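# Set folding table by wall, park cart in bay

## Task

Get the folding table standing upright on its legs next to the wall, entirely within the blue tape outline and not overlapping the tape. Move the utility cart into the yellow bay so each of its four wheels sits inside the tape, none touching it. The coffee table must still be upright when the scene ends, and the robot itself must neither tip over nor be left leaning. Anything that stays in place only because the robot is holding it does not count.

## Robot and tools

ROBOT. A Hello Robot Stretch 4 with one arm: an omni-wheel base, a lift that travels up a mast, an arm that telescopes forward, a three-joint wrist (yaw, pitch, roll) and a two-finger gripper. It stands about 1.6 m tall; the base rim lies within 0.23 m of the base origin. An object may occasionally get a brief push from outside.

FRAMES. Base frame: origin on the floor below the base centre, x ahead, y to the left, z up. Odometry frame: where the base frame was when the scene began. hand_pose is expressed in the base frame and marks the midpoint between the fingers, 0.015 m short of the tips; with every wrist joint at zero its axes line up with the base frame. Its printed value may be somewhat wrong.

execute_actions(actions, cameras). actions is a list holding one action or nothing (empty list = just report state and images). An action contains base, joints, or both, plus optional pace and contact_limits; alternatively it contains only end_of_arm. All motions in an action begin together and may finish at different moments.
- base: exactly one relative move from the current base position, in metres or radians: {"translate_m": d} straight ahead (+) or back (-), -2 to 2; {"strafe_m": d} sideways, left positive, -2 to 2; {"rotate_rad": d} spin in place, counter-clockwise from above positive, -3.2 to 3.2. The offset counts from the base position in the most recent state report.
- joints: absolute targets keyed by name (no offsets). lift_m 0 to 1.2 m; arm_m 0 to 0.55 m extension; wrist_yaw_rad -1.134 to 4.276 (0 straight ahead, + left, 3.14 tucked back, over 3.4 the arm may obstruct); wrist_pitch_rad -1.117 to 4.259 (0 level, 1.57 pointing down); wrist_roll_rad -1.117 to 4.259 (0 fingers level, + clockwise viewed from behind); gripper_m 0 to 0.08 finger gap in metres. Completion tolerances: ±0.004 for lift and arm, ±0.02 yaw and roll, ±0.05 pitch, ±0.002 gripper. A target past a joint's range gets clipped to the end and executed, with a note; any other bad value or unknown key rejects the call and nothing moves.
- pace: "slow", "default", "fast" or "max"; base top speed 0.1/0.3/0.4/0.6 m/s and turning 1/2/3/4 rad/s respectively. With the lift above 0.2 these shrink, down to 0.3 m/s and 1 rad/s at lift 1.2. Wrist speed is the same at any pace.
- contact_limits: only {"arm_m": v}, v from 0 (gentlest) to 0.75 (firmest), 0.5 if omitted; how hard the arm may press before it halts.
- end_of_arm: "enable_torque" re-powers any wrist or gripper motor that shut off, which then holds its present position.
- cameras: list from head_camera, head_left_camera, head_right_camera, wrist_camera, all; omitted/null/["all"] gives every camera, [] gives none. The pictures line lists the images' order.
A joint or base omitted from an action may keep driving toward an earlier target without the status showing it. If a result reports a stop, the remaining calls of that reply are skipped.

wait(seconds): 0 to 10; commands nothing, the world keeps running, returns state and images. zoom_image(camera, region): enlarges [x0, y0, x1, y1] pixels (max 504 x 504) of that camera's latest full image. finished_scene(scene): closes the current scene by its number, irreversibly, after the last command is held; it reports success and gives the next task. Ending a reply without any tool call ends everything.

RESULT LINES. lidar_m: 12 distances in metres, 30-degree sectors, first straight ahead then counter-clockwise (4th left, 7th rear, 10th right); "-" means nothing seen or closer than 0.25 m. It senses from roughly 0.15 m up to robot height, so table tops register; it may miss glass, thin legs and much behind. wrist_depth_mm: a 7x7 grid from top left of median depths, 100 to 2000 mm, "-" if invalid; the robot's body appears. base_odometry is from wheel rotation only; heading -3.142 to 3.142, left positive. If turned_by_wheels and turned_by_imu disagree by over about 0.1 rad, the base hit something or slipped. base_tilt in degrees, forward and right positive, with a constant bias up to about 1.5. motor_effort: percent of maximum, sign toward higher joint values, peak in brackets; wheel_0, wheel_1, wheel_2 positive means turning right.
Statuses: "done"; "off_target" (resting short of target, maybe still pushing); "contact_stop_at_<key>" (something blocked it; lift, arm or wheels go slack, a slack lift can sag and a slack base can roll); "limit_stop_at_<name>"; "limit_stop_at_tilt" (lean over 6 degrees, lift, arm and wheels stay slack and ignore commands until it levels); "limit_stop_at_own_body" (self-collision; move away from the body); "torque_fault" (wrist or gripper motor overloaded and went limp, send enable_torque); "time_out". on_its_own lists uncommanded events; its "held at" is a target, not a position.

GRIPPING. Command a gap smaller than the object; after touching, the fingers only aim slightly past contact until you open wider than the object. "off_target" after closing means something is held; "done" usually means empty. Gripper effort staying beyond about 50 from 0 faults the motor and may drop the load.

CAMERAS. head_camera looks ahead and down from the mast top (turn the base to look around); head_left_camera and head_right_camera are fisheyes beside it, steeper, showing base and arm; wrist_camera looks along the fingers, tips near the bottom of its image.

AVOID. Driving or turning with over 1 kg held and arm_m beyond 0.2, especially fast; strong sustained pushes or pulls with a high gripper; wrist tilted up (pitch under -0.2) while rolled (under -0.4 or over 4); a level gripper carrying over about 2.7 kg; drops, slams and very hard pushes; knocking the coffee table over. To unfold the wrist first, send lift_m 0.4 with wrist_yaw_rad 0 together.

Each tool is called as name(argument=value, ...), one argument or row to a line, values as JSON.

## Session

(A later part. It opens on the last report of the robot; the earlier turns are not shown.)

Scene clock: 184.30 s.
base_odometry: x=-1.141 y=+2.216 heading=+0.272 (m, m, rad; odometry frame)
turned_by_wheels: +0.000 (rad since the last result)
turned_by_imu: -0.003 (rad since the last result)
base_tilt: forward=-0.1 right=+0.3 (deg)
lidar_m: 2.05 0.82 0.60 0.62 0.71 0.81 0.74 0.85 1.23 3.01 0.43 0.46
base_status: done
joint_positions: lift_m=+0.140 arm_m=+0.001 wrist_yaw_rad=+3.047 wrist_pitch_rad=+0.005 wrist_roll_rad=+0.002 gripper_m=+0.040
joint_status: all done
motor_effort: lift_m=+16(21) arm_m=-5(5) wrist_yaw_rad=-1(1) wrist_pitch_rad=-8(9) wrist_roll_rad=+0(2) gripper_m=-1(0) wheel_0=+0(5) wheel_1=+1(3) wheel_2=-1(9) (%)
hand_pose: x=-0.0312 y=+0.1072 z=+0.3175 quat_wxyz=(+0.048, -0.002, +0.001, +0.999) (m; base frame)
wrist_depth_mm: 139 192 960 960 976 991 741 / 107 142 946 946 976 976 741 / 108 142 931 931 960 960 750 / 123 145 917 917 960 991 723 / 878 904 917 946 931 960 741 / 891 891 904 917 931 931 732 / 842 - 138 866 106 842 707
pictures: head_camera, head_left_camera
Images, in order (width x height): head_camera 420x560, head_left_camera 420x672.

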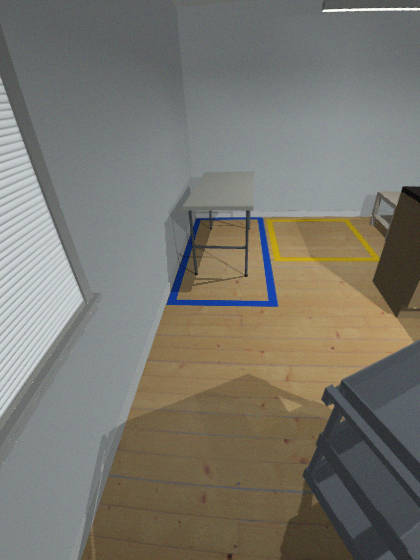

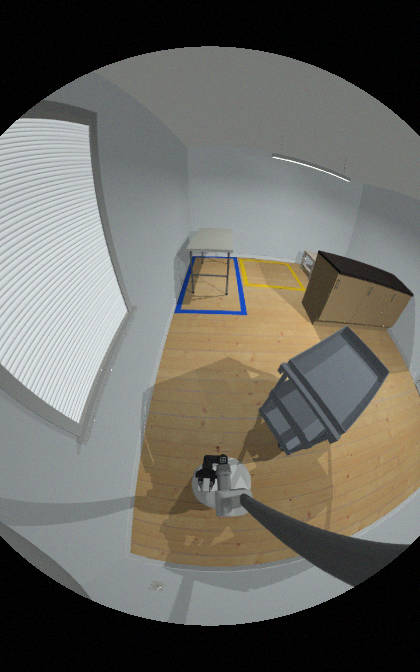

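execute_actions(
  actions=[
    {"base":{"translate_m":-0.1}},
  ],
  cameras=[],
)

execute_actions(
  actions=[
    {"base":{"strafe_m":-0.9}},
  ],
  cameras=["head_left_camera"],
)

execute_actions(
  actions=[
    {"base":{"translate_m":0.65},"pace":"slow"},
  ],
  cameras=["head_left_camera"],
)

Scene clock: 194.47 s.
base_odometry: x=-1.237 y=+2.189 heading=+0.272 (m, m, rad; odometry frame)
turned_by_wheels: +0.000 (rad since the last result)
turned_by_imu: -0.001 (rad since the last result)
base_tilt: forward=-0.2 right=+0.2 (deg)
lidar_m: 2.04 0.81 0.67 0.63 0.71 0.71 0.69 0.75 1.10 3.02 0.46 0.53
base_status: done
joint_positions: lift_m=+0.140 arm_m=+0.001 wrist_yaw_rad=+3.047 wrist_pitch_rad=+0.005 wrist_roll_rad=+0.002 gripper_m=+0.040
joint_status: not commanded
motor_effort: lift_m=+16(16) arm_m=-5(4) wrist_yaw_rad=+0(1) wrist_pitch_rad=-9(9) wrist_roll_rad=+2(2) gripper_m=-2(1) wheel_0=+1(5) wheel_1=+1(2) wheel_2=-2(8) (%)
hand_pose: x=-0.0312 y=+0.1072 z=+0.3175 quat_wxyz=(+0.048, -0.002, +0.001, +0.999) (m; base frame)
wrist_depth_mm: 138 193 842 854 878 878 723 / 107 142 820 842 854 854 741 / 108 141 831 854 854 866 750 / 123 146 820 831 854 866 750 / 788 798 820 820 842 854 741 / 798 809 820 820 831 866 741 / 778 - 138 820 106 842 715
pictures: none
No camera images: the call's "cameras" was empty. Leave "cameras" out to get every camera's image.

Scene clock: 198.80 s.
base_odometry: x=-0.996 y=+1.322 heading=+0.272 (m, m, rad; odometry frame)
turned_by_wheels: +0.000 (rad since the last result)
turned_by_imu: +0.002 (rad since the last result)
base_tilt: forward=-0.2 right=+0.3 (deg)
lidar_m: 0.36 0.34 0.38 1.52 1.01 0.77 0.74 0.83 1.21 2.10 2.29 0.46
base_status: done
joint_positions: lift_m=+0.140 arm_m=+0.001 wrist_yaw_rad=+3.047 wrist_pitch_rad=+0.005 wrist_roll_rad=+0.002 gripper_m=+0.040
joint_status: not commanded
motor_effort: lift_m=+16(17) arm_m=-5(5) wrist_yaw_rad=+0(0) wrist_pitch_rad=-9(9) wrist_roll_rad=+1(1) gripper_m=+0(1) wheel_0=-1(8) wheel_1=+2(7) wheel_2=-1(2) (%)
hand_pose: x=-0.0312 y=+0.1072 z=+0.3175 quat_wxyz=(+0.048, -0.002, +0.001, +0.999) (m; base frame)
wrist_depth_mm: 139 193 917 904 946 946 946 / 107 142 891 931 931 946 976 / 108 142 891 904 931 946 946 / 123 145 878 917 917 946 946 / 866 878 878 891 917 946 946 / 854 866 866 891 904 917 931 / 831 - 138 866 107 904 891
pictures: head_left_camera
Images, in order (width x height): head_left_camera 420x672.

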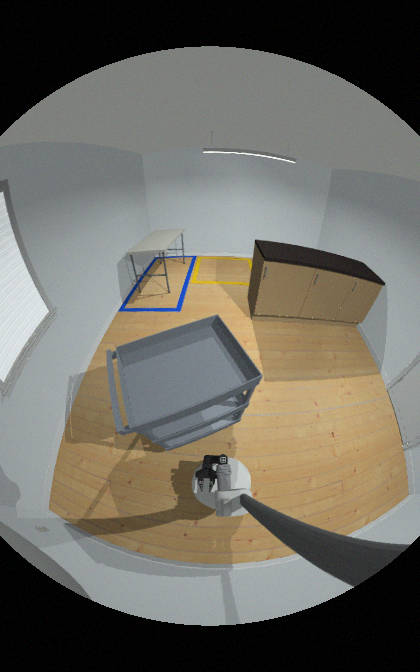

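Scene clock: 206.57 s.
base_odometry: x=-0.370 y=+1.497 heading=+0.272 (m, m, rad; odometry frame)
turned_by_wheels: +0.000 (rad since the last result)
turned_by_imu: -0.001 (rad since the last result)
base_tilt: forward=-0.1 right=+0.3 (deg)
lidar_m: 0.25 0.25 0.25 0.25 0.37 1.42 1.41 1.52 2.20 2.16 1.47 1.14
base_status: done
joint_positions: lift_m=+0.140 arm_m=+0.001 wrist_yaw_rad=+3.046 wrist_pitch_rad=+0.005 wrist_roll_rad=+0.002 gripper_m=+0.040
joint_status: not commanded
motor_effort: lift_m=+17(17) arm_m=-5(5) wrist_yaw_rad=+1(1) wrist_pitch_rad=-9(9) wrist_roll_rad=+0(2) gripper_m=-1(1) wheel_0=+1(6) wheel_1=+3(3) wheel_2=-2(8) (%)
hand_pose: x=-0.0312 y=+0.1072 z=+0.3175 quat_wxyz=(+0.048, -0.002, +0.001, +0.999) (m; base frame)
wrist_depth_mm: 139 193 1537 1576 1661 1618 1576 / 107 142 1576 1618 1576 1661 1618 / 108 142 1576 1576 1576 1618 1618 / 122 145 1537 1537 1618 1576 1661 / 1499 1537 1537 1537 1576 1576 1618 / 1255 1255 1336 1397 1366 1397 1366 / 831 - 138 866 106 917 904
pictures: head_left_camera
Images, in order (width x height): head_left_camera 420x672.

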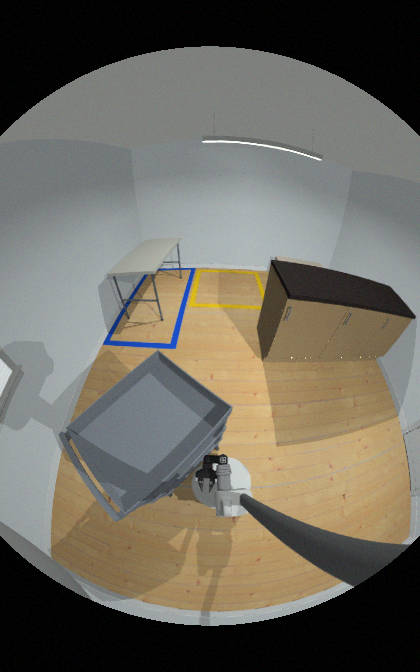

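execute_actions(
  actions=[
    {"base":{"translate_m":0.25},"pace":"slow"},
  ],
  cameras=[],
)

execute_actions(
  actions=[
    {"base":{"translate_m":-0.8}},
  ],
  cameras=[],
)

execute_actions(
  actions=[
    {"base":{"strafe_m":0.6}},
  ],
  cameras=[],
)

execute_actions(
  actions=[
    {"base":{"rotate_rad":-0.25}},
  ],
  cameras=["head_left_camera"],
)

Scene clock: 219.37 s.
base_odometry: x=-0.129 y=+1.564 heading=+0.272 (m, m, rad; odometry frame)
turned_by_wheels: +0.000 (rad since the last result)
turned_by_imu: -0.002 (rad since the last result)
base_tilt: forward=-0.2 right=+0.3 (deg)
lidar_m: 0.30 0.25 0.25 0.25 0.25 1.67 1.66 1.77 2.28 2.21 1.12 0.92
base_status: done
joint_positions: lift_m=+0.140 arm_m=+0.001 wrist_yaw_rad=+3.046 wrist_pitch_rad=+0.005 wrist_roll_rad=+0.002 gripper_m=+0.040
joint_status: not commanded
motor_effort: lift_m=+17(17) arm_m=-5(5) wrist_yaw_rad=+1(1) wrist_pitch_rad=-9(9) wrist_roll_rad=+1(0) gripper_m=-1(1) wheel_0=+1(5) wheel_1=+2(7) wheel_2=-2(7) (%)
hand_pose: x=-0.0312 y=+0.1072 z=+0.3175 quat_wxyz=(+0.048, -0.002, +0.001, +0.999) (m; base frame)
wrist_depth_mm: 139 193 1808 1863 1863 1921 - / 107 142 1808 1808 1863 1863 249 / 108 142 1756 1756 1863 1808 355 / 122 145 1808 1756 1808 1863 1576 / 1756 1756 1756 1808 1808 1808 1618 / 1229 1308 1366 1366 1366 1366 707 / 854 - 138 854 107 891 347
pictures: none
No camera images: the call's "cameras" was empty. Leave "cameras" out to get every camera's image.

Scene clock: 223.53 s.
base_odometry: x=-0.900 y=+1.349 heading=+0.272 (m, m, rad; odometry frame)
turned_by_wheels: +0.000 (rad since the last result)
turned_by_imu: -0.002 (rad since the last result)
base_tilt: forward=-0.1 right=+0.3 (deg)
lidar_m: 0.88 0.61 0.93 1.49 1.18 0.88 0.85 0.92 1.38 2.10 2.16 1.66
base_status: done
joint_positions: lift_m=+0.140 arm_m=+0.001 wrist_yaw_rad=+3.046 wrist_pitch_rad=+0.005 wrist_roll_rad=+0.002 gripper_m=+0.040
joint_status: not commanded
motor_effort: lift_m=+16(17) arm_m=-5(5) wrist_yaw_rad=+0(0) wrist_pitch_rad=-9(9) wrist_roll_rad=+2(1) gripper_m=-2(1) wheel_0=-1(3) wheel_1=+1(4) wheel_2=-1(9) (%)
hand_pose: x=-0.0312 y=+0.1072 z=+0.3175 quat_wxyz=(+0.048, -0.002, +0.001, +0.999) (m; base frame)
wrist_depth_mm: 139 193 1025 1025 1060 1042 1078 / 107 142 1008 1025 1025 1078 1060 / 108 141 1008 1008 1042 1042 1078 / 122 146 991 1008 1042 1042 1042 / 946 991 991 1008 1025 1025 1008 / 976 976 991 1008 1008 1008 1025 / 854 - 138 866 106 917 904
pictures: none
No camera images: the call's "cameras" was empty. Leave "cameras" out to get every camera's image.

Scene clock: 226.87 s.
base_odometry: x=-1.061 y=+1.927 heading=+0.272 (m, m, rad; odometry frame)
turned_by_wheels: +0.000 (rad since the last result)
turned_by_imu: -0.003 (rad since the last result)
base_tilt: forward=-0.2 right=+0.2 (deg)
lidar_m: 0.56 0.74 0.92 0.90 1.01 0.83 0.80 0.86 1.23 2.71 2.22 0.52
base_status: done
joint_positions: lift_m=+0.140 arm_m=+0.001 wrist_yaw_rad=+3.046 wrist_pitch_rad=+0.005 wrist_roll_rad=+0.002 gripper_m=+0.040
joint_status: not commanded
motor_effort: lift_m=+17(17) arm_m=-5(5) wrist_yaw_rad=+1(1) wrist_pitch_rad=-8(9) wrist_roll_rad=+0(1) gripper_m=-1(0) wheel_0=+1(6) wheel_1=+0(9) wheel_2=+1(1) (%)
hand_pose: x=-0.0312 y=+0.1072 z=+0.3175 quat_wxyz=(+0.048, -0.002, +0.001, +0.999) (m; base frame)
wrist_depth_mm: 139 193 946 976 991 991 1025 / 107 142 960 960 976 1008 1025 / 108 141 946 976 976 991 1008 / 123 145 960 960 976 976 1008 / 904 931 917 960 976 960 991 / 917 931 931 946 960 976 976 / 854 - 138 854 106 891 891
pictures: none
No camera images: the call's "cameras" was empty. Leave "cameras" out to get every camera's image.

Scene clock: 227.87 s.
base_odometry: x=-1.061 y=+1.927 heading=+0.022 (m, m, rad; odometry frame)
turned_by_wheels: -0.250 (rad since the last result)
turned_by_imu: -0.248 (rad since the last result)
base_tilt: forward=-0.1 right=+0.3 (deg)
lidar_m: 0.50 0.61 1.01 0.89 0.93 0.88 0.80 0.80 1.01 2.02 2.76 1.94
base_status: done
joint_positions: lift_m=+0.140 arm_m=+0.001 wrist_yaw_rad=+3.046 wrist_pitch_rad=+0.005 wrist_roll_rad=+0.002 gripper_m=+0.040
joint_status: not commanded
motor_effort: lift_m=+17(17) arm_m=-4(5) wrist_yaw_rad=+0(0) wrist_pitch_rad=-8(9) wrist_roll_rad=+2(1) gripper_m=-1(1) wheel_0=+1(5) wheel_1=+0(5) wheel_2=+1(6) (%)
hand_pose: x=-0.0312 y=+0.1072 z=+0.3175 quat_wxyz=(+0.048, -0.002, +0.001, +0.999) (m; base frame)
wrist_depth_mm: 139 193 960 1042 1138 1160 904 / 107 142 960 1025 1118 1182 917 / 108 141 960 1060 1118 1160 917 / 122 145 931 1025 1098 1138 931 / 809 866 946 1025 1118 1138 917 / 820 891 946 1008 1098 1098 904 / 809 - 138 878 106 904 866
pictures: head_left_camera
Images, in order (width x height): head_left_camera 420x672.

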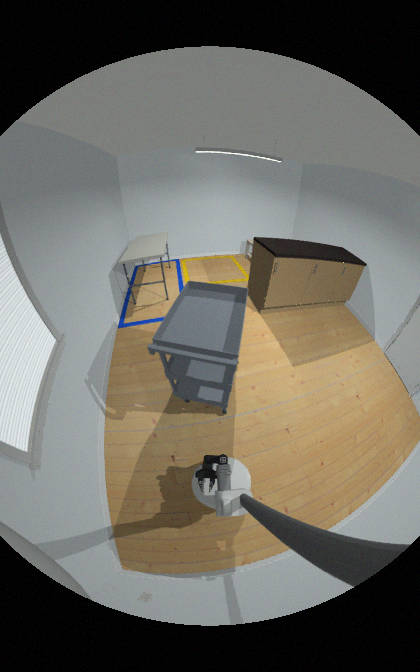

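execute_actions(
  actions=[
    {"base":{"strafe_m":0.09}},
  ],
  cameras=[],
)

execute_actions(
  actions=[
    {"base":{"translate_m":0.9},"pace":"slow"},
  ],
  cameras=["head_left_camera"],
)

Scene clock: 234.50 s.
base_odometry: x=-1.063 y=+2.017 heading=+0.022 (m, m, rad; odometry frame)
turned_by_wheels: +0.000 (rad since the last result)
turned_by_imu: -0.001 (rad since the last result)
base_tilt: forward=-0.2 right=+0.3 (deg)
lidar_m: 0.54 0.61 0.91 0.80 0.82 0.91 0.81 0.84 1.04 2.04 2.84 0.58
base_status: done
joint_positions: lift_m=+0.140 arm_m=+0.001 wrist_yaw_rad=+3.046 wrist_pitch_rad=+0.005 wrist_roll_rad=+0.002 gripper_m=+0.040
joint_status: not commanded
motor_effort: lift_m=+17(17) arm_m=-4(4) wrist_yaw_rad=+1(1) wrist_pitch_rad=-9(9) wrist_roll_rad=+0(2) gripper_m=-1(0) wheel_0=+2(8) wheel_1=-1(9) wheel_2=+0(1) (%)
hand_pose: x=-0.0312 y=+0.1072 z=+0.3175 quat_wxyz=(+0.048, -0.002, +0.001, +0.999) (m; base frame)
wrist_depth_mm: 139 193 991 1060 1138 1078 831 / 107 142 960 1060 1160 1078 820 / 108 141 991 1060 1160 1042 831 / 122 146 946 1060 1160 1060 831 / 842 891 960 1025 1138 1025 831 / 831 904 946 1042 1098 1025 809 / 809 - 138 854 106 891 788
pictures: none
No camera images: the call's "cameras" was empty. Leave "cameras" out to get every camera's image.

action 0: "base": translate_m = 0.9 would last too long for one action: at the pace "slow" translate_m can be at most 0.766 in either direction: name a faster pace, or command the rest in another action

execute_actions(
  actions=[
    {"base":{"translate_m":0.75},"pace":"slow"},
  ],
  cameras=["head_left_camera"],
)

execute_actions(
  actions=[
    {"base":{"translate_m":0.6}},
  ],
  cameras=["head_left_camera"],
)

Scene clock: 247.00 s.
base_odometry: x=-0.313 y=+2.034 heading=+0.022 (m, m, rad; odometry frame)
turned_by_wheels: +0.000 (rad since the last result)
turned_by_imu: -0.003 (rad since the last result)
base_tilt: forward=-0.1 right=+0.2 (deg)
lidar_m: 0.25 0.25 0.25 0.93 0.95 1.22 1.54 1.56 1.94 2.70 1.65 0.25
base_status: done
joint_positions: lift_m=+0.140 arm_m=+0.001 wrist_yaw_rad=+3.046 wrist_pitch_rad=+0.005 wrist_roll_rad=+0.002 gripper_m=+0.040
joint_status: not commanded
motor_effort: lift_m=+17(17) arm_m=-5(4) wrist_yaw_rad=+0(1) wrist_pitch_rad=-9(9) wrist_roll_rad=+0(0) gripper_m=+0(0) wheel_0=+4(7) wheel_1=+3(8) wheel_2=-4(7) (%)
hand_pose: x=-0.0312 y=+0.1072 z=+0.3175 quat_wxyz=(+0.048, -0.002, +0.001, +0.999) (m; base frame)
wrist_depth_mm: 139 193 1708 1808 1808 1229 931 / 107 142 1661 1808 1708 1229 931 / 108 141 1708 1863 1756 1205 976 / 123 146 1708 1808 1756 1229 946 / 1464 1537 1708 1921 1808 1182 946 / 1229 1308 1366 1430 1366 1138 946 / 854 - 138 854 106 904 878
pictures: head_left_camera
Images, in order (width x height): head_left_camera 420x672.

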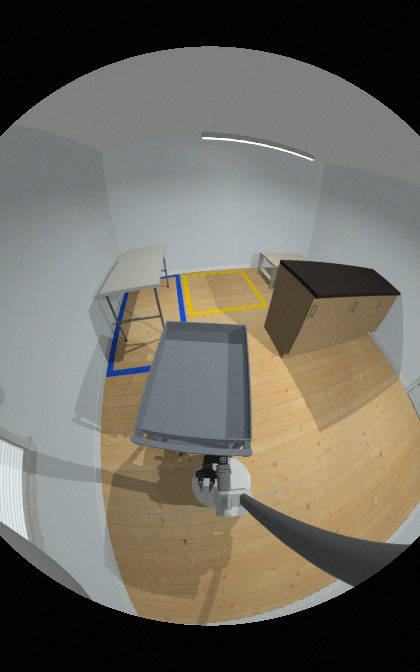

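Scene clock: 250.47 s.
base_odometry: x=+0.286 y=+2.047 heading=+0.023 (m, m, rad; odometry frame)
turned_by_wheels: +0.000 (rad since the last result)
turned_by_imu: +0.001 (rad since the last result)
base_tilt: forward=-0.2 right=+0.3 (deg)
lidar_m: 0.25 0.25 0.25 0.31 1.10 1.34 2.16 2.14 2.68 2.60 0.88 1.00
base_status: done
joint_positions: lift_m=+0.140 arm_m=+0.001 wrist_yaw_rad=+3.046 wrist_pitch_rad=+0.005 wrist_roll_rad=+0.002 gripper_m=+0.040
joint_status: not commanded
motor_effort: lift_m=+17(17) arm_m=-4(4) wrist_yaw_rad=+1(1) wrist_pitch_rad=-8(9) wrist_roll_rad=+0(3) gripper_m=+0(0) wheel_0=+4(8) wheel_1=+3(6) wheel_2=-2(13) (%)
hand_pose: x=-0.0312 y=+0.1072 z=+0.3175 quat_wxyz=(+0.048, -0.002, +0.001, +0.999) (m; base frame)
wrist_depth_mm: 139 193 - - 1921 1336 1042 / 107 142 - - 1983 1336 1060 / 108 141 - - 1921 1366 1060 / 123 145 - - 1983 1308 1042 / 1863 - - - 1921 1308 1078 / 1255 1336 1336 1366 1336 1205 1060 / 842 - 138 866 106 904 891
pictures: head_left_camera
Images, in order (width x height): head_left_camera 420x672.

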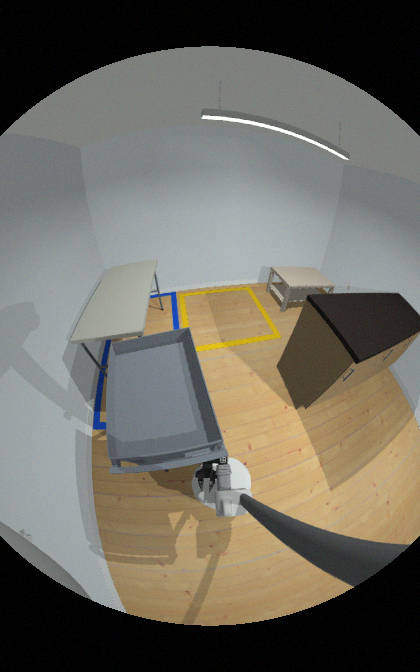

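execute_actions(
  actions=[
    {"base":{"translate_m":-0.2}},
  ],
  cameras=[],
)

execute_actions(
  actions=[
    {"base":{"rotate_rad":0.22}},
  ],
  cameras=[],
)

execute_actions(
  actions=[
    {"base":{"strafe_m":0.72}},
  ],
  cameras=["head_left_camera"],
)

execute_actions(
  actions=[
    {"base":{"translate_m":0.75},"pace":"slow"},
  ],
  cameras=[],
)

execute_actions(
  actions=[
    {"base":{"strafe_m":-0.4},"pace":"slow"},
  ],
  cameras=["head_left_camera"],
)

Scene clock: 263.70 s.
base_odometry: x=+0.086 y=+2.043 heading=+0.023 (m, m, rad; odometry frame)
turned_by_wheels: +0.000 (rad since the last result)
turned_by_imu: -0.001 (rad since the last result)
base_tilt: forward=-0.1 right=+0.3 (deg)
lidar_m: 0.31 0.32 0.41 1.03 1.03 1.29 1.95 1.98 2.44 2.63 1.02 1.05
base_status: done
joint_positions: lift_m=+0.140 arm_m=+0.001 wrist_yaw_rad=+3.046 wrist_pitch_rad=+0.005 wrist_roll_rad=+0.002 gripper_m=+0.040
joint_status: not commanded
motor_effort: lift_m=+17(17) arm_m=-5(5) wrist_yaw_rad=+1(2) wrist_pitch_rad=-9(9) wrist_roll_rad=+0(1) gripper_m=+0(0) wheel_0=+1(5) wheel_1=+0(4) wheel_2=+0(9) (%)
hand_pose: x=-0.0312 y=+0.1072 z=+0.3175 quat_wxyz=(+0.048, -0.002, +0.001, +0.999) (m; base frame)
wrist_depth_mm: 139 193 - - 1921 1281 1025 / 107 142 - - 1863 1255 991 / 109 141 - - 1921 1336 1042 / 123 145 - - 1863 1308 1008 / 1808 1921 - - 1863 1281 1060 / 1229 1308 1366 1366 1397 1205 1025 / 842 - 138 866 106 904 891
pictures: none
No camera images: the call's "cameras" was empty. Leave "cameras" out to get every camera's image.

Scene clock: 264.63 s.
base_odometry: x=+0.086 y=+2.043 heading=+0.243 (m, m, rad; odometry frame)
turned_by_wheels: +0.220 (rad since the last result)
turned_by_imu: +0.218 (rad since the last result)
base_tilt: forward=-0.2 right=+0.4 (deg)
lidar_m: 0.30 0.32 0.45 1.03 1.07 1.57 1.96 2.08 2.69 1.76 0.98 1.26
base_status: done
joint_positions: lift_m=+0.140 arm_m=+0.001 wrist_yaw_rad=+3.046 wrist_pitch_rad=+0.005 wrist_roll_rad=+0.002 gripper_m=+0.040
joint_status: not commanded
motor_effort: lift_m=+17(17) arm_m=-5(5) wrist_yaw_rad=+0(0) wrist_pitch_rad=-9(9) wrist_roll_rad=+1(2) gripper_m=-1(0) wheel_0=+1(5) wheel_1=-1(3) wheel_2=+2(7) (%)
hand_pose: x=-0.0312 y=+0.1072 z=+0.3175 quat_wxyz=(+0.048, -0.002, +0.001, +0.999) (m; base frame)
wrist_depth_mm: 139 193 - - - 1661 1229 / 107 142 - - - 1708 1229 / 108 141 - - - 1661 1255 / 123 145 - - - 1661 1229 / 1808 - - - - 1756 1229 / 1255 1281 1366 1397 1397 1336 1182 / 854 - 138 854 106 904 891
pictures: none
No camera images: the call's "cameras" was empty. Leave "cameras" out to get every camera's image.

Scene clock: 268.37 s.
base_odometry: x=-0.087 y=+2.742 heading=+0.243 (m, m, rad; odometry frame)
turned_by_wheels: +0.000 (rad since the last result)
turned_by_imu: -0.004 (rad since the last result)
base_tilt: forward=-0.2 right=+0.2 (deg)
lidar_m: 1.17 0.48 0.32 0.30 0.30 0.47 1.89 2.07 2.92 1.98 0.47 0.45
base_status: done
joint_positions: lift_m=+0.140 arm_m=+0.001 wrist_yaw_rad=+3.046 wrist_pitch_rad=+0.005 wrist_roll_rad=+0.002 gripper_m=+0.040
joint_status: not commanded
motor_effort: lift_m=+18(18) arm_m=-5(4) wrist_yaw_rad=+1(0) wrist_pitch_rad=-10(9) wrist_roll_rad=+2(1) gripper_m=-1(1) wheel_0=+1(7) wheel_1=-1(6) wheel_2=+1(1) (%)
hand_pose: x=-0.0312 y=+0.1072 z=+0.3174 quat_wxyz=(+0.048, -0.002, +0.001, +0.999) (m; base frame)
wrist_depth_mm: 139 193 - - 788 449 334 / 107 142 - - 809 455 338 / 108 141 - - 809 459 340 / 123 145 - - 798 449 342 / 1863 1983 - - 798 449 338 / 1281 1308 1336 1366 768 439 334 / 842 - 138 866 106 407 329
pictures: head_left_camera
Images, in order (width x height): head_left_camera 420x672.

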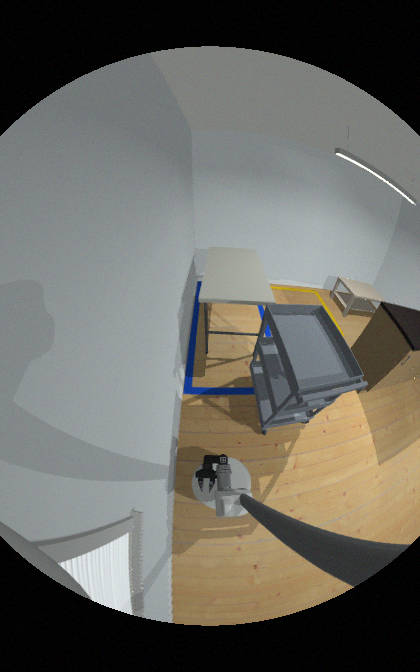

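Scene clock: 277.17 s.
base_odometry: x=+0.641 y=+2.922 heading=+0.243 (m, m, rad; odometry frame)
turned_by_wheels: +0.000 (rad since the last result)
turned_by_imu: -0.003 (rad since the last result)
base_tilt: forward=-0.2 right=+0.2 (deg)
lidar_m: 0.43 0.42 0.28 0.26 0.29 0.46 1.46 0.44 0.28 0.28 0.29 0.45
base_status: done
joint_positions: lift_m=+0.140 arm_m=+0.001 wrist_yaw_rad=+3.046 wrist_pitch_rad=+0.005 wrist_roll_rad=+0.002 gripper_m=+0.040
joint_status: not commanded
motor_effort: lift_m=+18(17) arm_m=-4(5) wrist_yaw_rad=+1(0) wrist_pitch_rad=-8(8) wrist_roll_rad=-2(2) gripper_m=-2(1) wheel_0=+2(3) wheel_1=+2(4) wheel_2=-2(5) (%)
hand_pose: x=-0.0312 y=+0.1072 z=+0.3174 quat_wxyz=(+0.048, -0.002, +0.001, +0.999) (m; base frame)
wrist_depth_mm: 139 194 - - 691 389 287 / 107 142 - - 683 394 291 / 108 141 - - 699 392 293 / 123 145 - - 683 392 294 / 1863 - - - 683 389 291 / 1229 1255 1308 1281 676 384 286 / 854 - 138 854 106 353 283
pictures: none
No camera images: the call's "cameras" was empty. Leave "cameras" out to get every camera's image.

Scene clock: 282.30 s.
base_odometry: x=+0.737 y=+2.534 heading=+0.243 (m, m, rad; odometry frame)
turned_by_wheels: +0.000 (rad since the last result)
turned_by_imu: -0.001 (rad since the last result)
base_tilt: forward=-0.1 right=+0.3 (deg)
lidar_m: 0.40 0.44 0.67 0.66 0.74 1.04 2.72 0.27 0.25 0.25 0.25 0.26
base_status: done
joint_positions: lift_m=+0.140 arm_m=+0.001 wrist_yaw_rad=+3.046 wrist_pitch_rad=+0.005 wrist_roll_rad=+0.002 gripper_m=+0.040
joint_status: not commanded
motor_effort: lift_m=+18(17) arm_m=-5(5) wrist_yaw_rad=+1(1) wrist_pitch_rad=-9(9) wrist_roll_rad=+1(1) gripper_m=+0(1) wheel_0=+1(7) wheel_1=-3(7) wheel_2=-1(3) (%)
hand_pose: x=-0.0312 y=+0.1072 z=+0.3174 quat_wxyz=(+0.048, -0.002, +0.001, +0.999) (m; base frame)
wrist_depth_mm: 139 193 - - 1863 1060 778 / 107 142 - - 1921 1078 788 / 108 141 - - 1863 1060 788 / 122 145 - - 1863 1078 778 / 1921 - - - 1921 1078 778 / 1205 1308 1366 1397 1397 1042 759 / 854 - 139 842 106 878 750
pictures: head_left_camera
Images, in order (width x height): head_left_camera 420x672.

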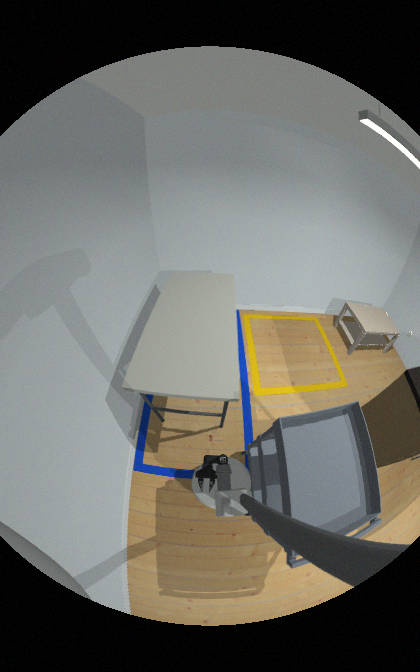

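Table is fine. A bit more, then behind.

execute_actions(
  actions=[
    {"base":{"strafe_m":-0.2},"pace":"slow"},
  ],
  cameras=[],
)

execute_actions(
  actions=[
    {"base":{"strafe_m":0.12}},
  ],
  cameras=[],
)

execute_actions(
  actions=[
    {"base":{"translate_m":-0.7}},
  ],
  cameras=[],
)

execute_actions(
  actions=[
    {"base":{"strafe_m":-0.5}},
  ],
  cameras=["head_left_camera"],
)

Scene clock: 295.30 s.
base_odometry: x=+0.785 y=+2.340 heading=+0.243 (m, m, rad; odometry frame)
turned_by_wheels: +0.000 (rad since the last result)
turned_by_imu: -0.001 (rad since the last result)
base_tilt: forward=-0.2 right=+0.3 (deg)
lidar_m: 0.51 0.42 0.63 0.89 0.94 1.31 2.70 0.28 0.25 0.25 0.25 0.26
base_status: done
joint_positions: lift_m=+0.140 arm_m=+0.001 wrist_yaw_rad=+3.046 wrist_pitch_rad=+0.005 wrist_roll_rad=+0.002 gripper_m=+0.040
joint_status: not commanded
motor_effort: lift_m=+17(17) arm_m=-4(5) wrist_yaw_rad=+1(1) wrist_pitch_rad=-8(8) wrist_roll_rad=+1(1) gripper_m=+0(0) wheel_0=+2(7) wheel_1=-1(7) wheel_2=+0(0) (%)
hand_pose: x=-0.0312 y=+0.1072 z=+0.3174 quat_wxyz=(+0.048, -0.002, +0.001, +0.999) (m; base frame)
wrist_depth_mm: 139 194 - - - 1430 1042 / 107 142 - - - 1366 1025 / 109 142 - - - 1430 1025 / 123 145 - - - 1366 1042 / 1863 - - - - 1430 1025 / 1255 1281 1366 1366 1397 1205 991 / 831 - 138 854 106 917 891
pictures: none
No camera images: the call's "cameras" was empty. Leave "cameras" out to get every camera's image.

Scene clock: 296.87 s.
base_odometry: x=+0.756 y=+2.456 heading=+0.243 (m, m, rad; odometry frame)
turned_by_wheels: +0.000 (rad since the last result)
turned_by_imu: -0.001 (rad since the last result)
base_tilt: forward=-0.1 right=+0.3 (deg)
lidar_m: 0.41 0.42 0.66 0.76 0.82 1.17 2.70 0.45 0.30 0.29 0.30 2.05
base_status: done
joint_positions: lift_m=+0.140 arm_m=+0.001 wrist_yaw_rad=+3.046 wrist_pitch_rad=+0.005 wrist_roll_rad=+0.002 gripper_m=+0.040
joint_status: not commanded
motor_effort: lift_m=+17(17) arm_m=-5(5) wrist_yaw_rad=+1(1) wrist_pitch_rad=-9(9) wrist_roll_rad=+1(1) gripper_m=+1(1) wheel_0=+2(9) wheel_1=+0(8) wheel_2=-1(1) (%)
hand_pose: x=-0.0312 y=+0.1072 z=+0.3174 quat_wxyz=(+0.048, -0.002, +0.001, +0.999) (m; base frame)
wrist_depth_mm: 139 194 - - - 1182 891 / 107 142 - - - 1160 878 / 108 141 - - - 1229 891 / 123 145 - - - 1229 878 / 1808 - - - - 1205 866 / 1205 1308 1397 1464 1397 1098 854 / 842 - 138 866 106 917 820
pictures: none
No camera images: the call's "cameras" was empty. Leave "cameras" out to get every camera's image.

Scene clock: 300.70 s.
base_odometry: x=+0.077 y=+2.288 heading=+0.243 (m, m, rad; odometry frame)
turned_by_wheels: +0.000 (rad since the last result)
turned_by_imu: -0.001 (rad since the last result)
base_tilt: forward=-0.1 right=+0.3 (deg)
lidar_m: 1.09 1.10 0.83 0.79 0.82 1.20 2.00 2.13 2.98 1.64 0.46 0.47
base_status: done
joint_positions: lift_m=+0.140 arm_m=+0.001 wrist_yaw_rad=+3.046 wrist_pitch_rad=+0.005 wrist_roll_rad=+0.002 gripper_m=+0.040
joint_status: not commanded
motor_effort: lift_m=+17(17) arm_m=-5(5) wrist_yaw_rad=+1(0) wrist_pitch_rad=-9(9) wrist_roll_rad=+1(1) gripper_m=+0(0) wheel_0=+1(5) wheel_1=+0(6) wheel_2=-1(7) (%)
hand_pose: x=-0.0312 y=+0.1072 z=+0.3174 quat_wxyz=(+0.048, -0.002, +0.001, +0.999) (m; base frame)
wrist_depth_mm: 139 193 - - - 1255 891 / 107 142 - - - 1229 917 / 108 142 - - - 1281 917 / 123 146 - - - 1281 931 / 1863 - - - - 1255 917 / 1255 1281 1397 1336 1397 1160 891 / 866 - 138 854 106 891 866
pictures: none
No camera images: the call's "cameras" was empty. Leave "cameras" out to get every camera's image.

Scene clock: 303.70 s.
base_odometry: x=+0.198 y=+1.803 heading=+0.243 (m, m, rad; odometry frame)
turned_by_wheels: +0.000 (rad since the last result)
turned_by_imu: +0.000 (rad since the last result)
base_tilt: forward=-0.1 right=+0.3 (deg)
lidar_m: 0.29 0.31 1.34 1.29 1.34 1.98 2.02 2.16 2.45 1.57 0.74 0.33
base_status: done
joint_positions: lift_m=+0.140 arm_m=+0.001 wrist_yaw_rad=+3.046 wrist_pitch_rad=+0.005 wrist_roll_rad=+0.002 gripper_m=+0.040
joint_status: not commanded
motor_effort: lift_m=+17(18) arm_m=-5(5) wrist_yaw_rad=+0(2) wrist_pitch_rad=-9(9) wrist_roll_rad=+1(2) gripper_m=-1(0) wheel_0=-1(8) wheel_1=+2(9) wheel_2=+1(0) (%)
hand_pose: x=-0.0312 y=+0.1072 z=+0.3174 quat_wxyz=(+0.048, -0.002, +0.001, +0.999) (m; base frame)
wrist_depth_mm: 139 194 - - - - 1499 / 107 142 - - - - 1499 / 108 141 - - - - 1537 / 123 146 - - - - 1464 / 1863 - - - - - 1499 / 1229 1308 1336 1430 1397 1366 1336 / 842 - 139 866 106 917 891
pictures: head_left_camera
Images, in order (width x height): head_left_camera 420x672.

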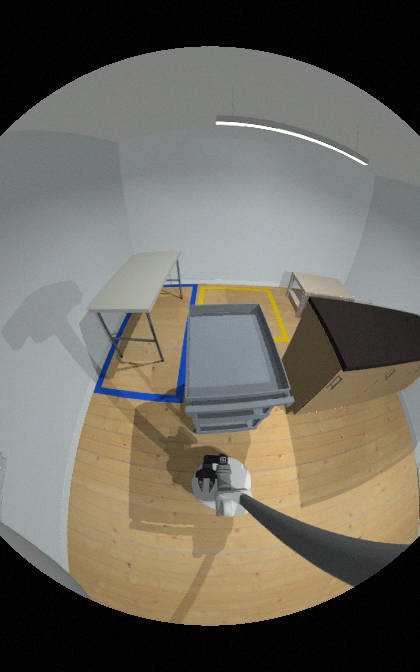

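execute_actions(
  actions=[
    {"base":{"translate_m":0.7},"pace":"slow"},
  ],
  cameras=["head_left_camera"],
)

Scene clock: 314.77 s.
base_odometry: x=+0.877 y=+1.971 heading=+0.244 (m, m, rad; odometry frame)
turned_by_wheels: +0.000 (rad since the last result)
turned_by_imu: -0.003 (rad since the last result)
base_tilt: forward=-0.1 right=+0.3 (deg)
lidar_m: 0.25 0.25 0.64 1.26 1.31 1.90 2.72 2.89 0.63 0.25 0.25 0.25
base_status: done
joint_positions: lift_m=+0.140 arm_m=+0.001 wrist_yaw_rad=+3.046 wrist_pitch_rad=+0.005 wrist_roll_rad=+0.002 gripper_m=+0.040
joint_status: not commanded
motor_effort: lift_m=+18(17) arm_m=-5(4) wrist_yaw_rad=+1(1) wrist_pitch_rad=-9(8) wrist_roll_rad=+2(1) gripper_m=-1(1) wheel_0=+3(5) wheel_1=+2(7) wheel_2=-3(7) (%)
hand_pose: x=-0.0312 y=+0.1072 z=+0.3174 quat_wxyz=(+0.048, -0.002, +0.001, +0.999) (m; base frame)
wrist_depth_mm: 138 193 - - - - 1464 / 107 142 - - - - 1499 / 108 142 - - - - 1464 / 123 145 - - - - 1464 / 1863 - - - - - 1430 / 1229 1281 1366 1397 1366 1366 1366 / 854 - 138 878 106 917 904
pictures: head_left_camera
Images, in order (width x height): head_left_camera 420x672.

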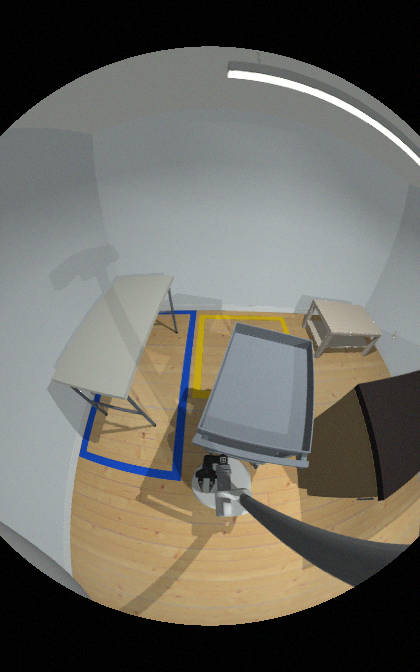

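execute_actions(
  actions=[
    {"base":{"translate_m":-0.08}},
  ],
  cameras=[],
)

execute_actions(
  actions=[
    {"base":{"strafe_m":-0.22}},
  ],
  cameras=[],
)

execute_actions(
  actions=[
    {"base":{"translate_m":0.55},"pace":"slow"},
  ],
  cameras=["head_left_camera"],
)

Scene clock: 323.47 s.
base_odometry: x=+0.799 y=+1.952 heading=+0.244 (m, m, rad; odometry frame)
turned_by_wheels: +0.000 (rad since the last result)
turned_by_imu: -0.001 (rad since the last result)
base_tilt: forward=-0.1 right=+0.2 (deg)
lidar_m: 0.25 0.27 0.69 1.28 1.34 1.91 2.66 2.82 2.50 0.56 0.25 0.25
base_status: done
joint_positions: lift_m=+0.140 arm_m=+0.001 wrist_yaw_rad=+3.046 wrist_pitch_rad=+0.005 wrist_roll_rad=+0.002 gripper_m=+0.040
joint_status: not commanded
motor_effort: lift_m=+17(18) arm_m=-4(5) wrist_yaw_rad=+0(1) wrist_pitch_rad=-8(9) wrist_roll_rad=-1(1) gripper_m=-1(1) wheel_0=+1(3) wheel_1=+1(2) wheel_2=-2(8) (%)
hand_pose: x=-0.0312 y=+0.1072 z=+0.3174 quat_wxyz=(+0.048, -0.002, +0.001, +0.999) (m; base frame)
wrist_depth_mm: 139 193 - - - - 1537 / 107 142 - - - - 1537 / 108 141 - - - - 1499 / 122 145 - - - - 1499 / 1983 - - - - - 1430 / 1229 1308 1366 1397 1397 1397 1336 / 866 - 138 878 106 917 904
pictures: none
No camera images: the call's "cameras" was empty. Leave "cameras" out to get every camera's image.

Scene clock: 325.50 s.
base_odometry: x=+0.852 y=+1.739 heading=+0.244 (m, m, rad; odometry frame)
turned_by_wheels: +0.000 (rad since the last result)
turned_by_imu: +0.000 (rad since the last result)
base_tilt: forward=-0.2 right=+0.3 (deg)
lidar_m: 0.25 0.25 0.37 1.48 1.59 2.22 2.65 2.82 0.40 0.35 0.40 0.25
base_status: done
joint_positions: lift_m=+0.140 arm_m=+0.001 wrist_yaw_rad=+3.046 wrist_pitch_rad=+0.005 wrist_roll_rad=+0.002 gripper_m=+0.040
joint_status: not commanded
motor_effort: lift_m=+18(17) arm_m=-5(5) wrist_yaw_rad=+0(1) wrist_pitch_rad=-9(9) wrist_roll_rad=+1(1) gripper_m=-2(0) wheel_0=+3(8) wheel_1=+2(9) wheel_2=-2(2) (%)
hand_pose: x=-0.0312 y=+0.1072 z=+0.3174 quat_wxyz=(+0.048, -0.002, +0.001, +0.999) (m; base frame)
wrist_depth_mm: 139 193 - - - - 1708 / 107 142 - - - - 1808 / 108 142 - - - - 1708 / 122 146 - - - - 1756 / 1863 - - - - - 1708 / 1229 1308 1336 1397 1397 1366 1336 / 854 - 138 878 106 917 891
pictures: none
No camera images: the call's "cameras" was empty. Leave "cameras" out to get every camera's image.

Scene clock: 332.27 s.
base_odometry: x=+1.386 y=+1.871 heading=+0.244 (m, m, rad; odometry frame)
turned_by_wheels: +0.000 (rad since the last result)
turned_by_imu: -0.001 (rad since the last result)
base_tilt: forward=-0.2 right=+0.3 (deg)
lidar_m: 0.25 0.25 0.69 0.66 1.58 2.22 3.25 0.58 0.39 0.41 1.13 0.25
base_status: done
joint_positions: lift_m=+0.140 arm_m=+0.001 wrist_yaw_rad=+3.046 wrist_pitch_rad=+0.005 wrist_roll_rad=+0.002 gripper_m=+0.040
joint_status: not commanded
motor_effort: lift_m=+17(18) arm_m=-5(4) wrist_yaw_rad=+0(0) wrist_pitch_rad=-9(9) wrist_roll_rad=+0(0) gripper_m=-1(2) wheel_0=+5(9) wheel_1=+1(3) wheel_2=-4(9) (%)
hand_pose: x=-0.0312 y=+0.1072 z=+0.3174 quat_wxyz=(+0.048, -0.002, +0.001, +0.999) (m; base frame)
wrist_depth_mm: 139 193 - - - - 1756 / 107 142 - - - - 1708 / 108 142 - - - - 1756 / 123 145 - - - - 1708 / 1921 - - - - - 1708 / 1255 1308 1366 1366 1397 1397 1308 / 842 - 138 854 106 904 904
pictures: head_left_camera
Images, in order (width x height): head_left_camera 420x672.

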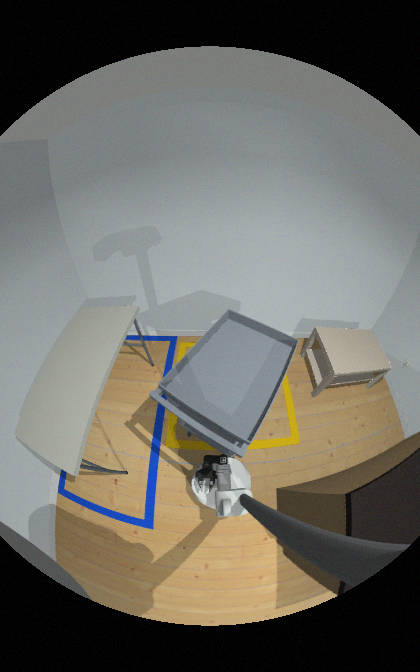

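execute_actions(
  actions=[
    {"base":{"strafe_m":0.1}},
  ],
  cameras=[],
)

execute_actions(
  actions=[
    {"base":{"rotate_rad":-0.4}},
  ],
  cameras=[],
)

execute_actions(
  actions=[
    {"base":{"translate_m":0.3},"pace":"slow"},
  ],
  cameras=[],
)

execute_actions(
  actions=[
    {"base":{"translate_m":-0.4}},
  ],
  cameras=["head_left_camera","head_camera"],
)

Scene clock: 340.20 s.
base_odometry: x=+1.361 y=+1.968 heading=+0.244 (m, m, rad; odometry frame)
turned_by_wheels: +0.000 (rad since the last result)
turned_by_imu: -0.001 (rad since the last result)
base_tilt: forward=-0.1 right=+0.3 (deg)
lidar_m: 0.25 0.32 0.58 0.57 1.42 2.01 3.24 0.74 0.51 0.53 1.24 0.25
base_status: done
joint_positions: lift_m=+0.140 arm_m=+0.001 wrist_yaw_rad=+3.046 wrist_pitch_rad=+0.005 wrist_roll_rad=+0.002 gripper_m=+0.040
joint_status: not commanded
motor_effort: lift_m=+17(17) arm_m=-4(5) wrist_yaw_rad=+1(2) wrist_pitch_rad=-10(9) wrist_roll_rad=+1(2) gripper_m=-2(1) wheel_0=+2(8) wheel_1=+0(9) wheel_2=-1(3) (%)
hand_pose: x=-0.0312 y=+0.1072 z=+0.3174 quat_wxyz=(+0.048, -0.002, +0.001, +0.999) (m; base frame)
wrist_depth_mm: 139 193 - - - - 1576 / 107 142 - - - - 1576 / 108 141 - - - - 1618 / 123 145 - - - - 1537 / 1808 - - - - - 1576 / 1205 1308 1366 1397 1397 1366 1397 / 842 - 138 866 106 904 878
pictures: none
No camera images: the call's "cameras" was empty. Leave "cameras" out to get every camera's image.

Scene clock: 341.37 s.
base_odometry: x=+1.361 y=+1.968 heading=-0.156 (m, m, rad; odometry frame)
turned_by_wheels: -0.400 (rad since the last result)
turned_by_imu: -0.398 (rad since the last result)
base_tilt: forward=-0.2 right=+0.3 (deg)
lidar_m: 0.25 0.25 0.35 0.58 0.59 1.54 2.37 3.20 0.63 0.52 1.69 0.25
base_status: done
joint_positions: lift_m=+0.140 arm_m=+0.001 wrist_yaw_rad=+3.046 wrist_pitch_rad=+0.005 wrist_roll_rad=+0.002 gripper_m=+0.040
joint_status: not commanded
motor_effort: lift_m=+17(17) arm_m=-5(5) wrist_yaw_rad=+0(1) wrist_pitch_rad=-9(8) wrist_roll_rad=+1(2) gripper_m=-2(1) wheel_0=-1(5) wheel_1=-1(6) wheel_2=+0(5) (%)
hand_pose: x=-0.0312 y=+0.1072 z=+0.3174 quat_wxyz=(+0.048, -0.002, +0.001, +0.999) (m; base frame)
wrist_depth_mm: 139 192 - - - 1499 1229 / 107 142 - - - 1464 1229 / 108 141 - - 1983 1464 1205 / 123 146 - - 1983 1464 1182 / 1863 - - - 1983 1464 1255 / 1229 1281 1336 1397 1397 1336 1182 / 854 - 139 842 106 904 891
pictures: none
No camera images: the call's "cameras" was empty. Leave "cameras" out to get every camera's image.

Scene clock: 345.67 s.
base_odometry: x=+1.658 y=+1.922 heading=-0.156 (m, m, rad; odometry frame)
turned_by_wheels: +0.000 (rad since the last result)
turned_by_imu: +0.000 (rad since the last result)
base_tilt: forward=-0.3 right=+0.3 (deg)
lidar_m: 0.25 0.25 0.25 0.67 0.64 0.80 2.61 3.47 0.56 0.62 1.03 0.25
base_status: done
joint_positions: lift_m=+0.140 arm_m=+0.001 wrist_yaw_rad=+3.046 wrist_pitch_rad=+0.005 wrist_roll_rad=+0.002 gripper_m=+0.040
joint_status: not commanded
motor_effort: lift_m=+18(18) arm_m=-5(5) wrist_yaw_rad=+1(1) wrist_pitch_rad=-9(9) wrist_roll_rad=+1(3) gripper_m=+0(1) wheel_0=+5(6) wheel_1=+2(5) wheel_2=-4(9) (%)
hand_pose: x=-0.0312 y=+0.1072 z=+0.3174 quat_wxyz=(+0.048, -0.002, +0.001, +0.999) (m; base frame)
wrist_depth_mm: 139 193 - - - 1618 640 / 107 142 - - - 1576 878 / 108 141 - - - 1618 1281 / 123 145 - - - 1576 1281 / 1863 - - - - 1576 1308 / 1229 1308 1366 1397 1430 1336 1255 / 854 - 138 854 106 878 891
pictures: none
No camera images: the call's "cameras" was empty. Leave "cameras" out to get every camera's image.

Scene clock: 348.50 s.
base_odometry: x=+1.262 y=+1.984 heading=-0.156 (m, m, rad; odometry frame)
turned_by_wheels: +0.000 (rad since the last result)
turned_by_imu: -0.001 (rad since the last result)
base_tilt: forward=-0.2 right=+0.3 (deg)
lidar_m: 0.51 0.60 0.69 0.55 0.57 1.50 2.39 3.11 0.69 0.53 0.53 1.33
base_status: done
joint_positions: lift_m=+0.140 arm_m=+0.001 wrist_yaw_rad=+3.046 wrist_pitch_rad=+0.005 wrist_roll_rad=+0.002 gripper_m=+0.040
joint_status: not commanded
motor_effort: lift_m=+17(17) arm_m=-5(5) wrist_yaw_rad=+0(1) wrist_pitch_rad=-9(9) wrist_roll_rad=+0(1) gripper_m=-1(1) wheel_0=+0(6) wheel_1=-1(4) wheel_2=-2(8) (%)
hand_pose: x=-0.0312 y=+0.1072 z=+0.3174 quat_wxyz=(+0.048, -0.002, +0.001, +0.999) (m; base frame)
wrist_depth_mm: 139 193 - - 1921 1464 1182 / 107 142 - - 1921 1430 1205 / 108 142 - - 1983 1499 1229 / 122 145 - - 1983 1464 1229 / 1921 - - - 1921 1464 1160 / 1229 1336 1397 1397 1397 1336 1138 / 842 - 138 866 106 917 904
pictures: head_camera, head_left_camera
Images, in order (width x height): head_camera 420x560, head_left_camera 420x672.

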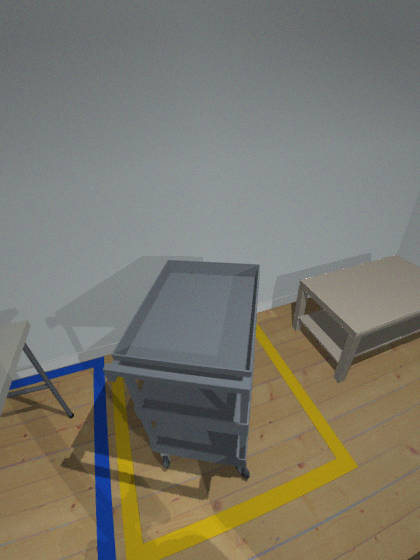

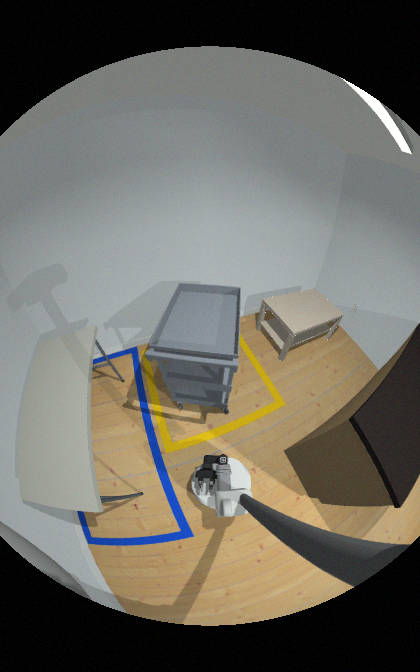

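finished_scene(
  scene=1,
)

The scene is finished: the task was done.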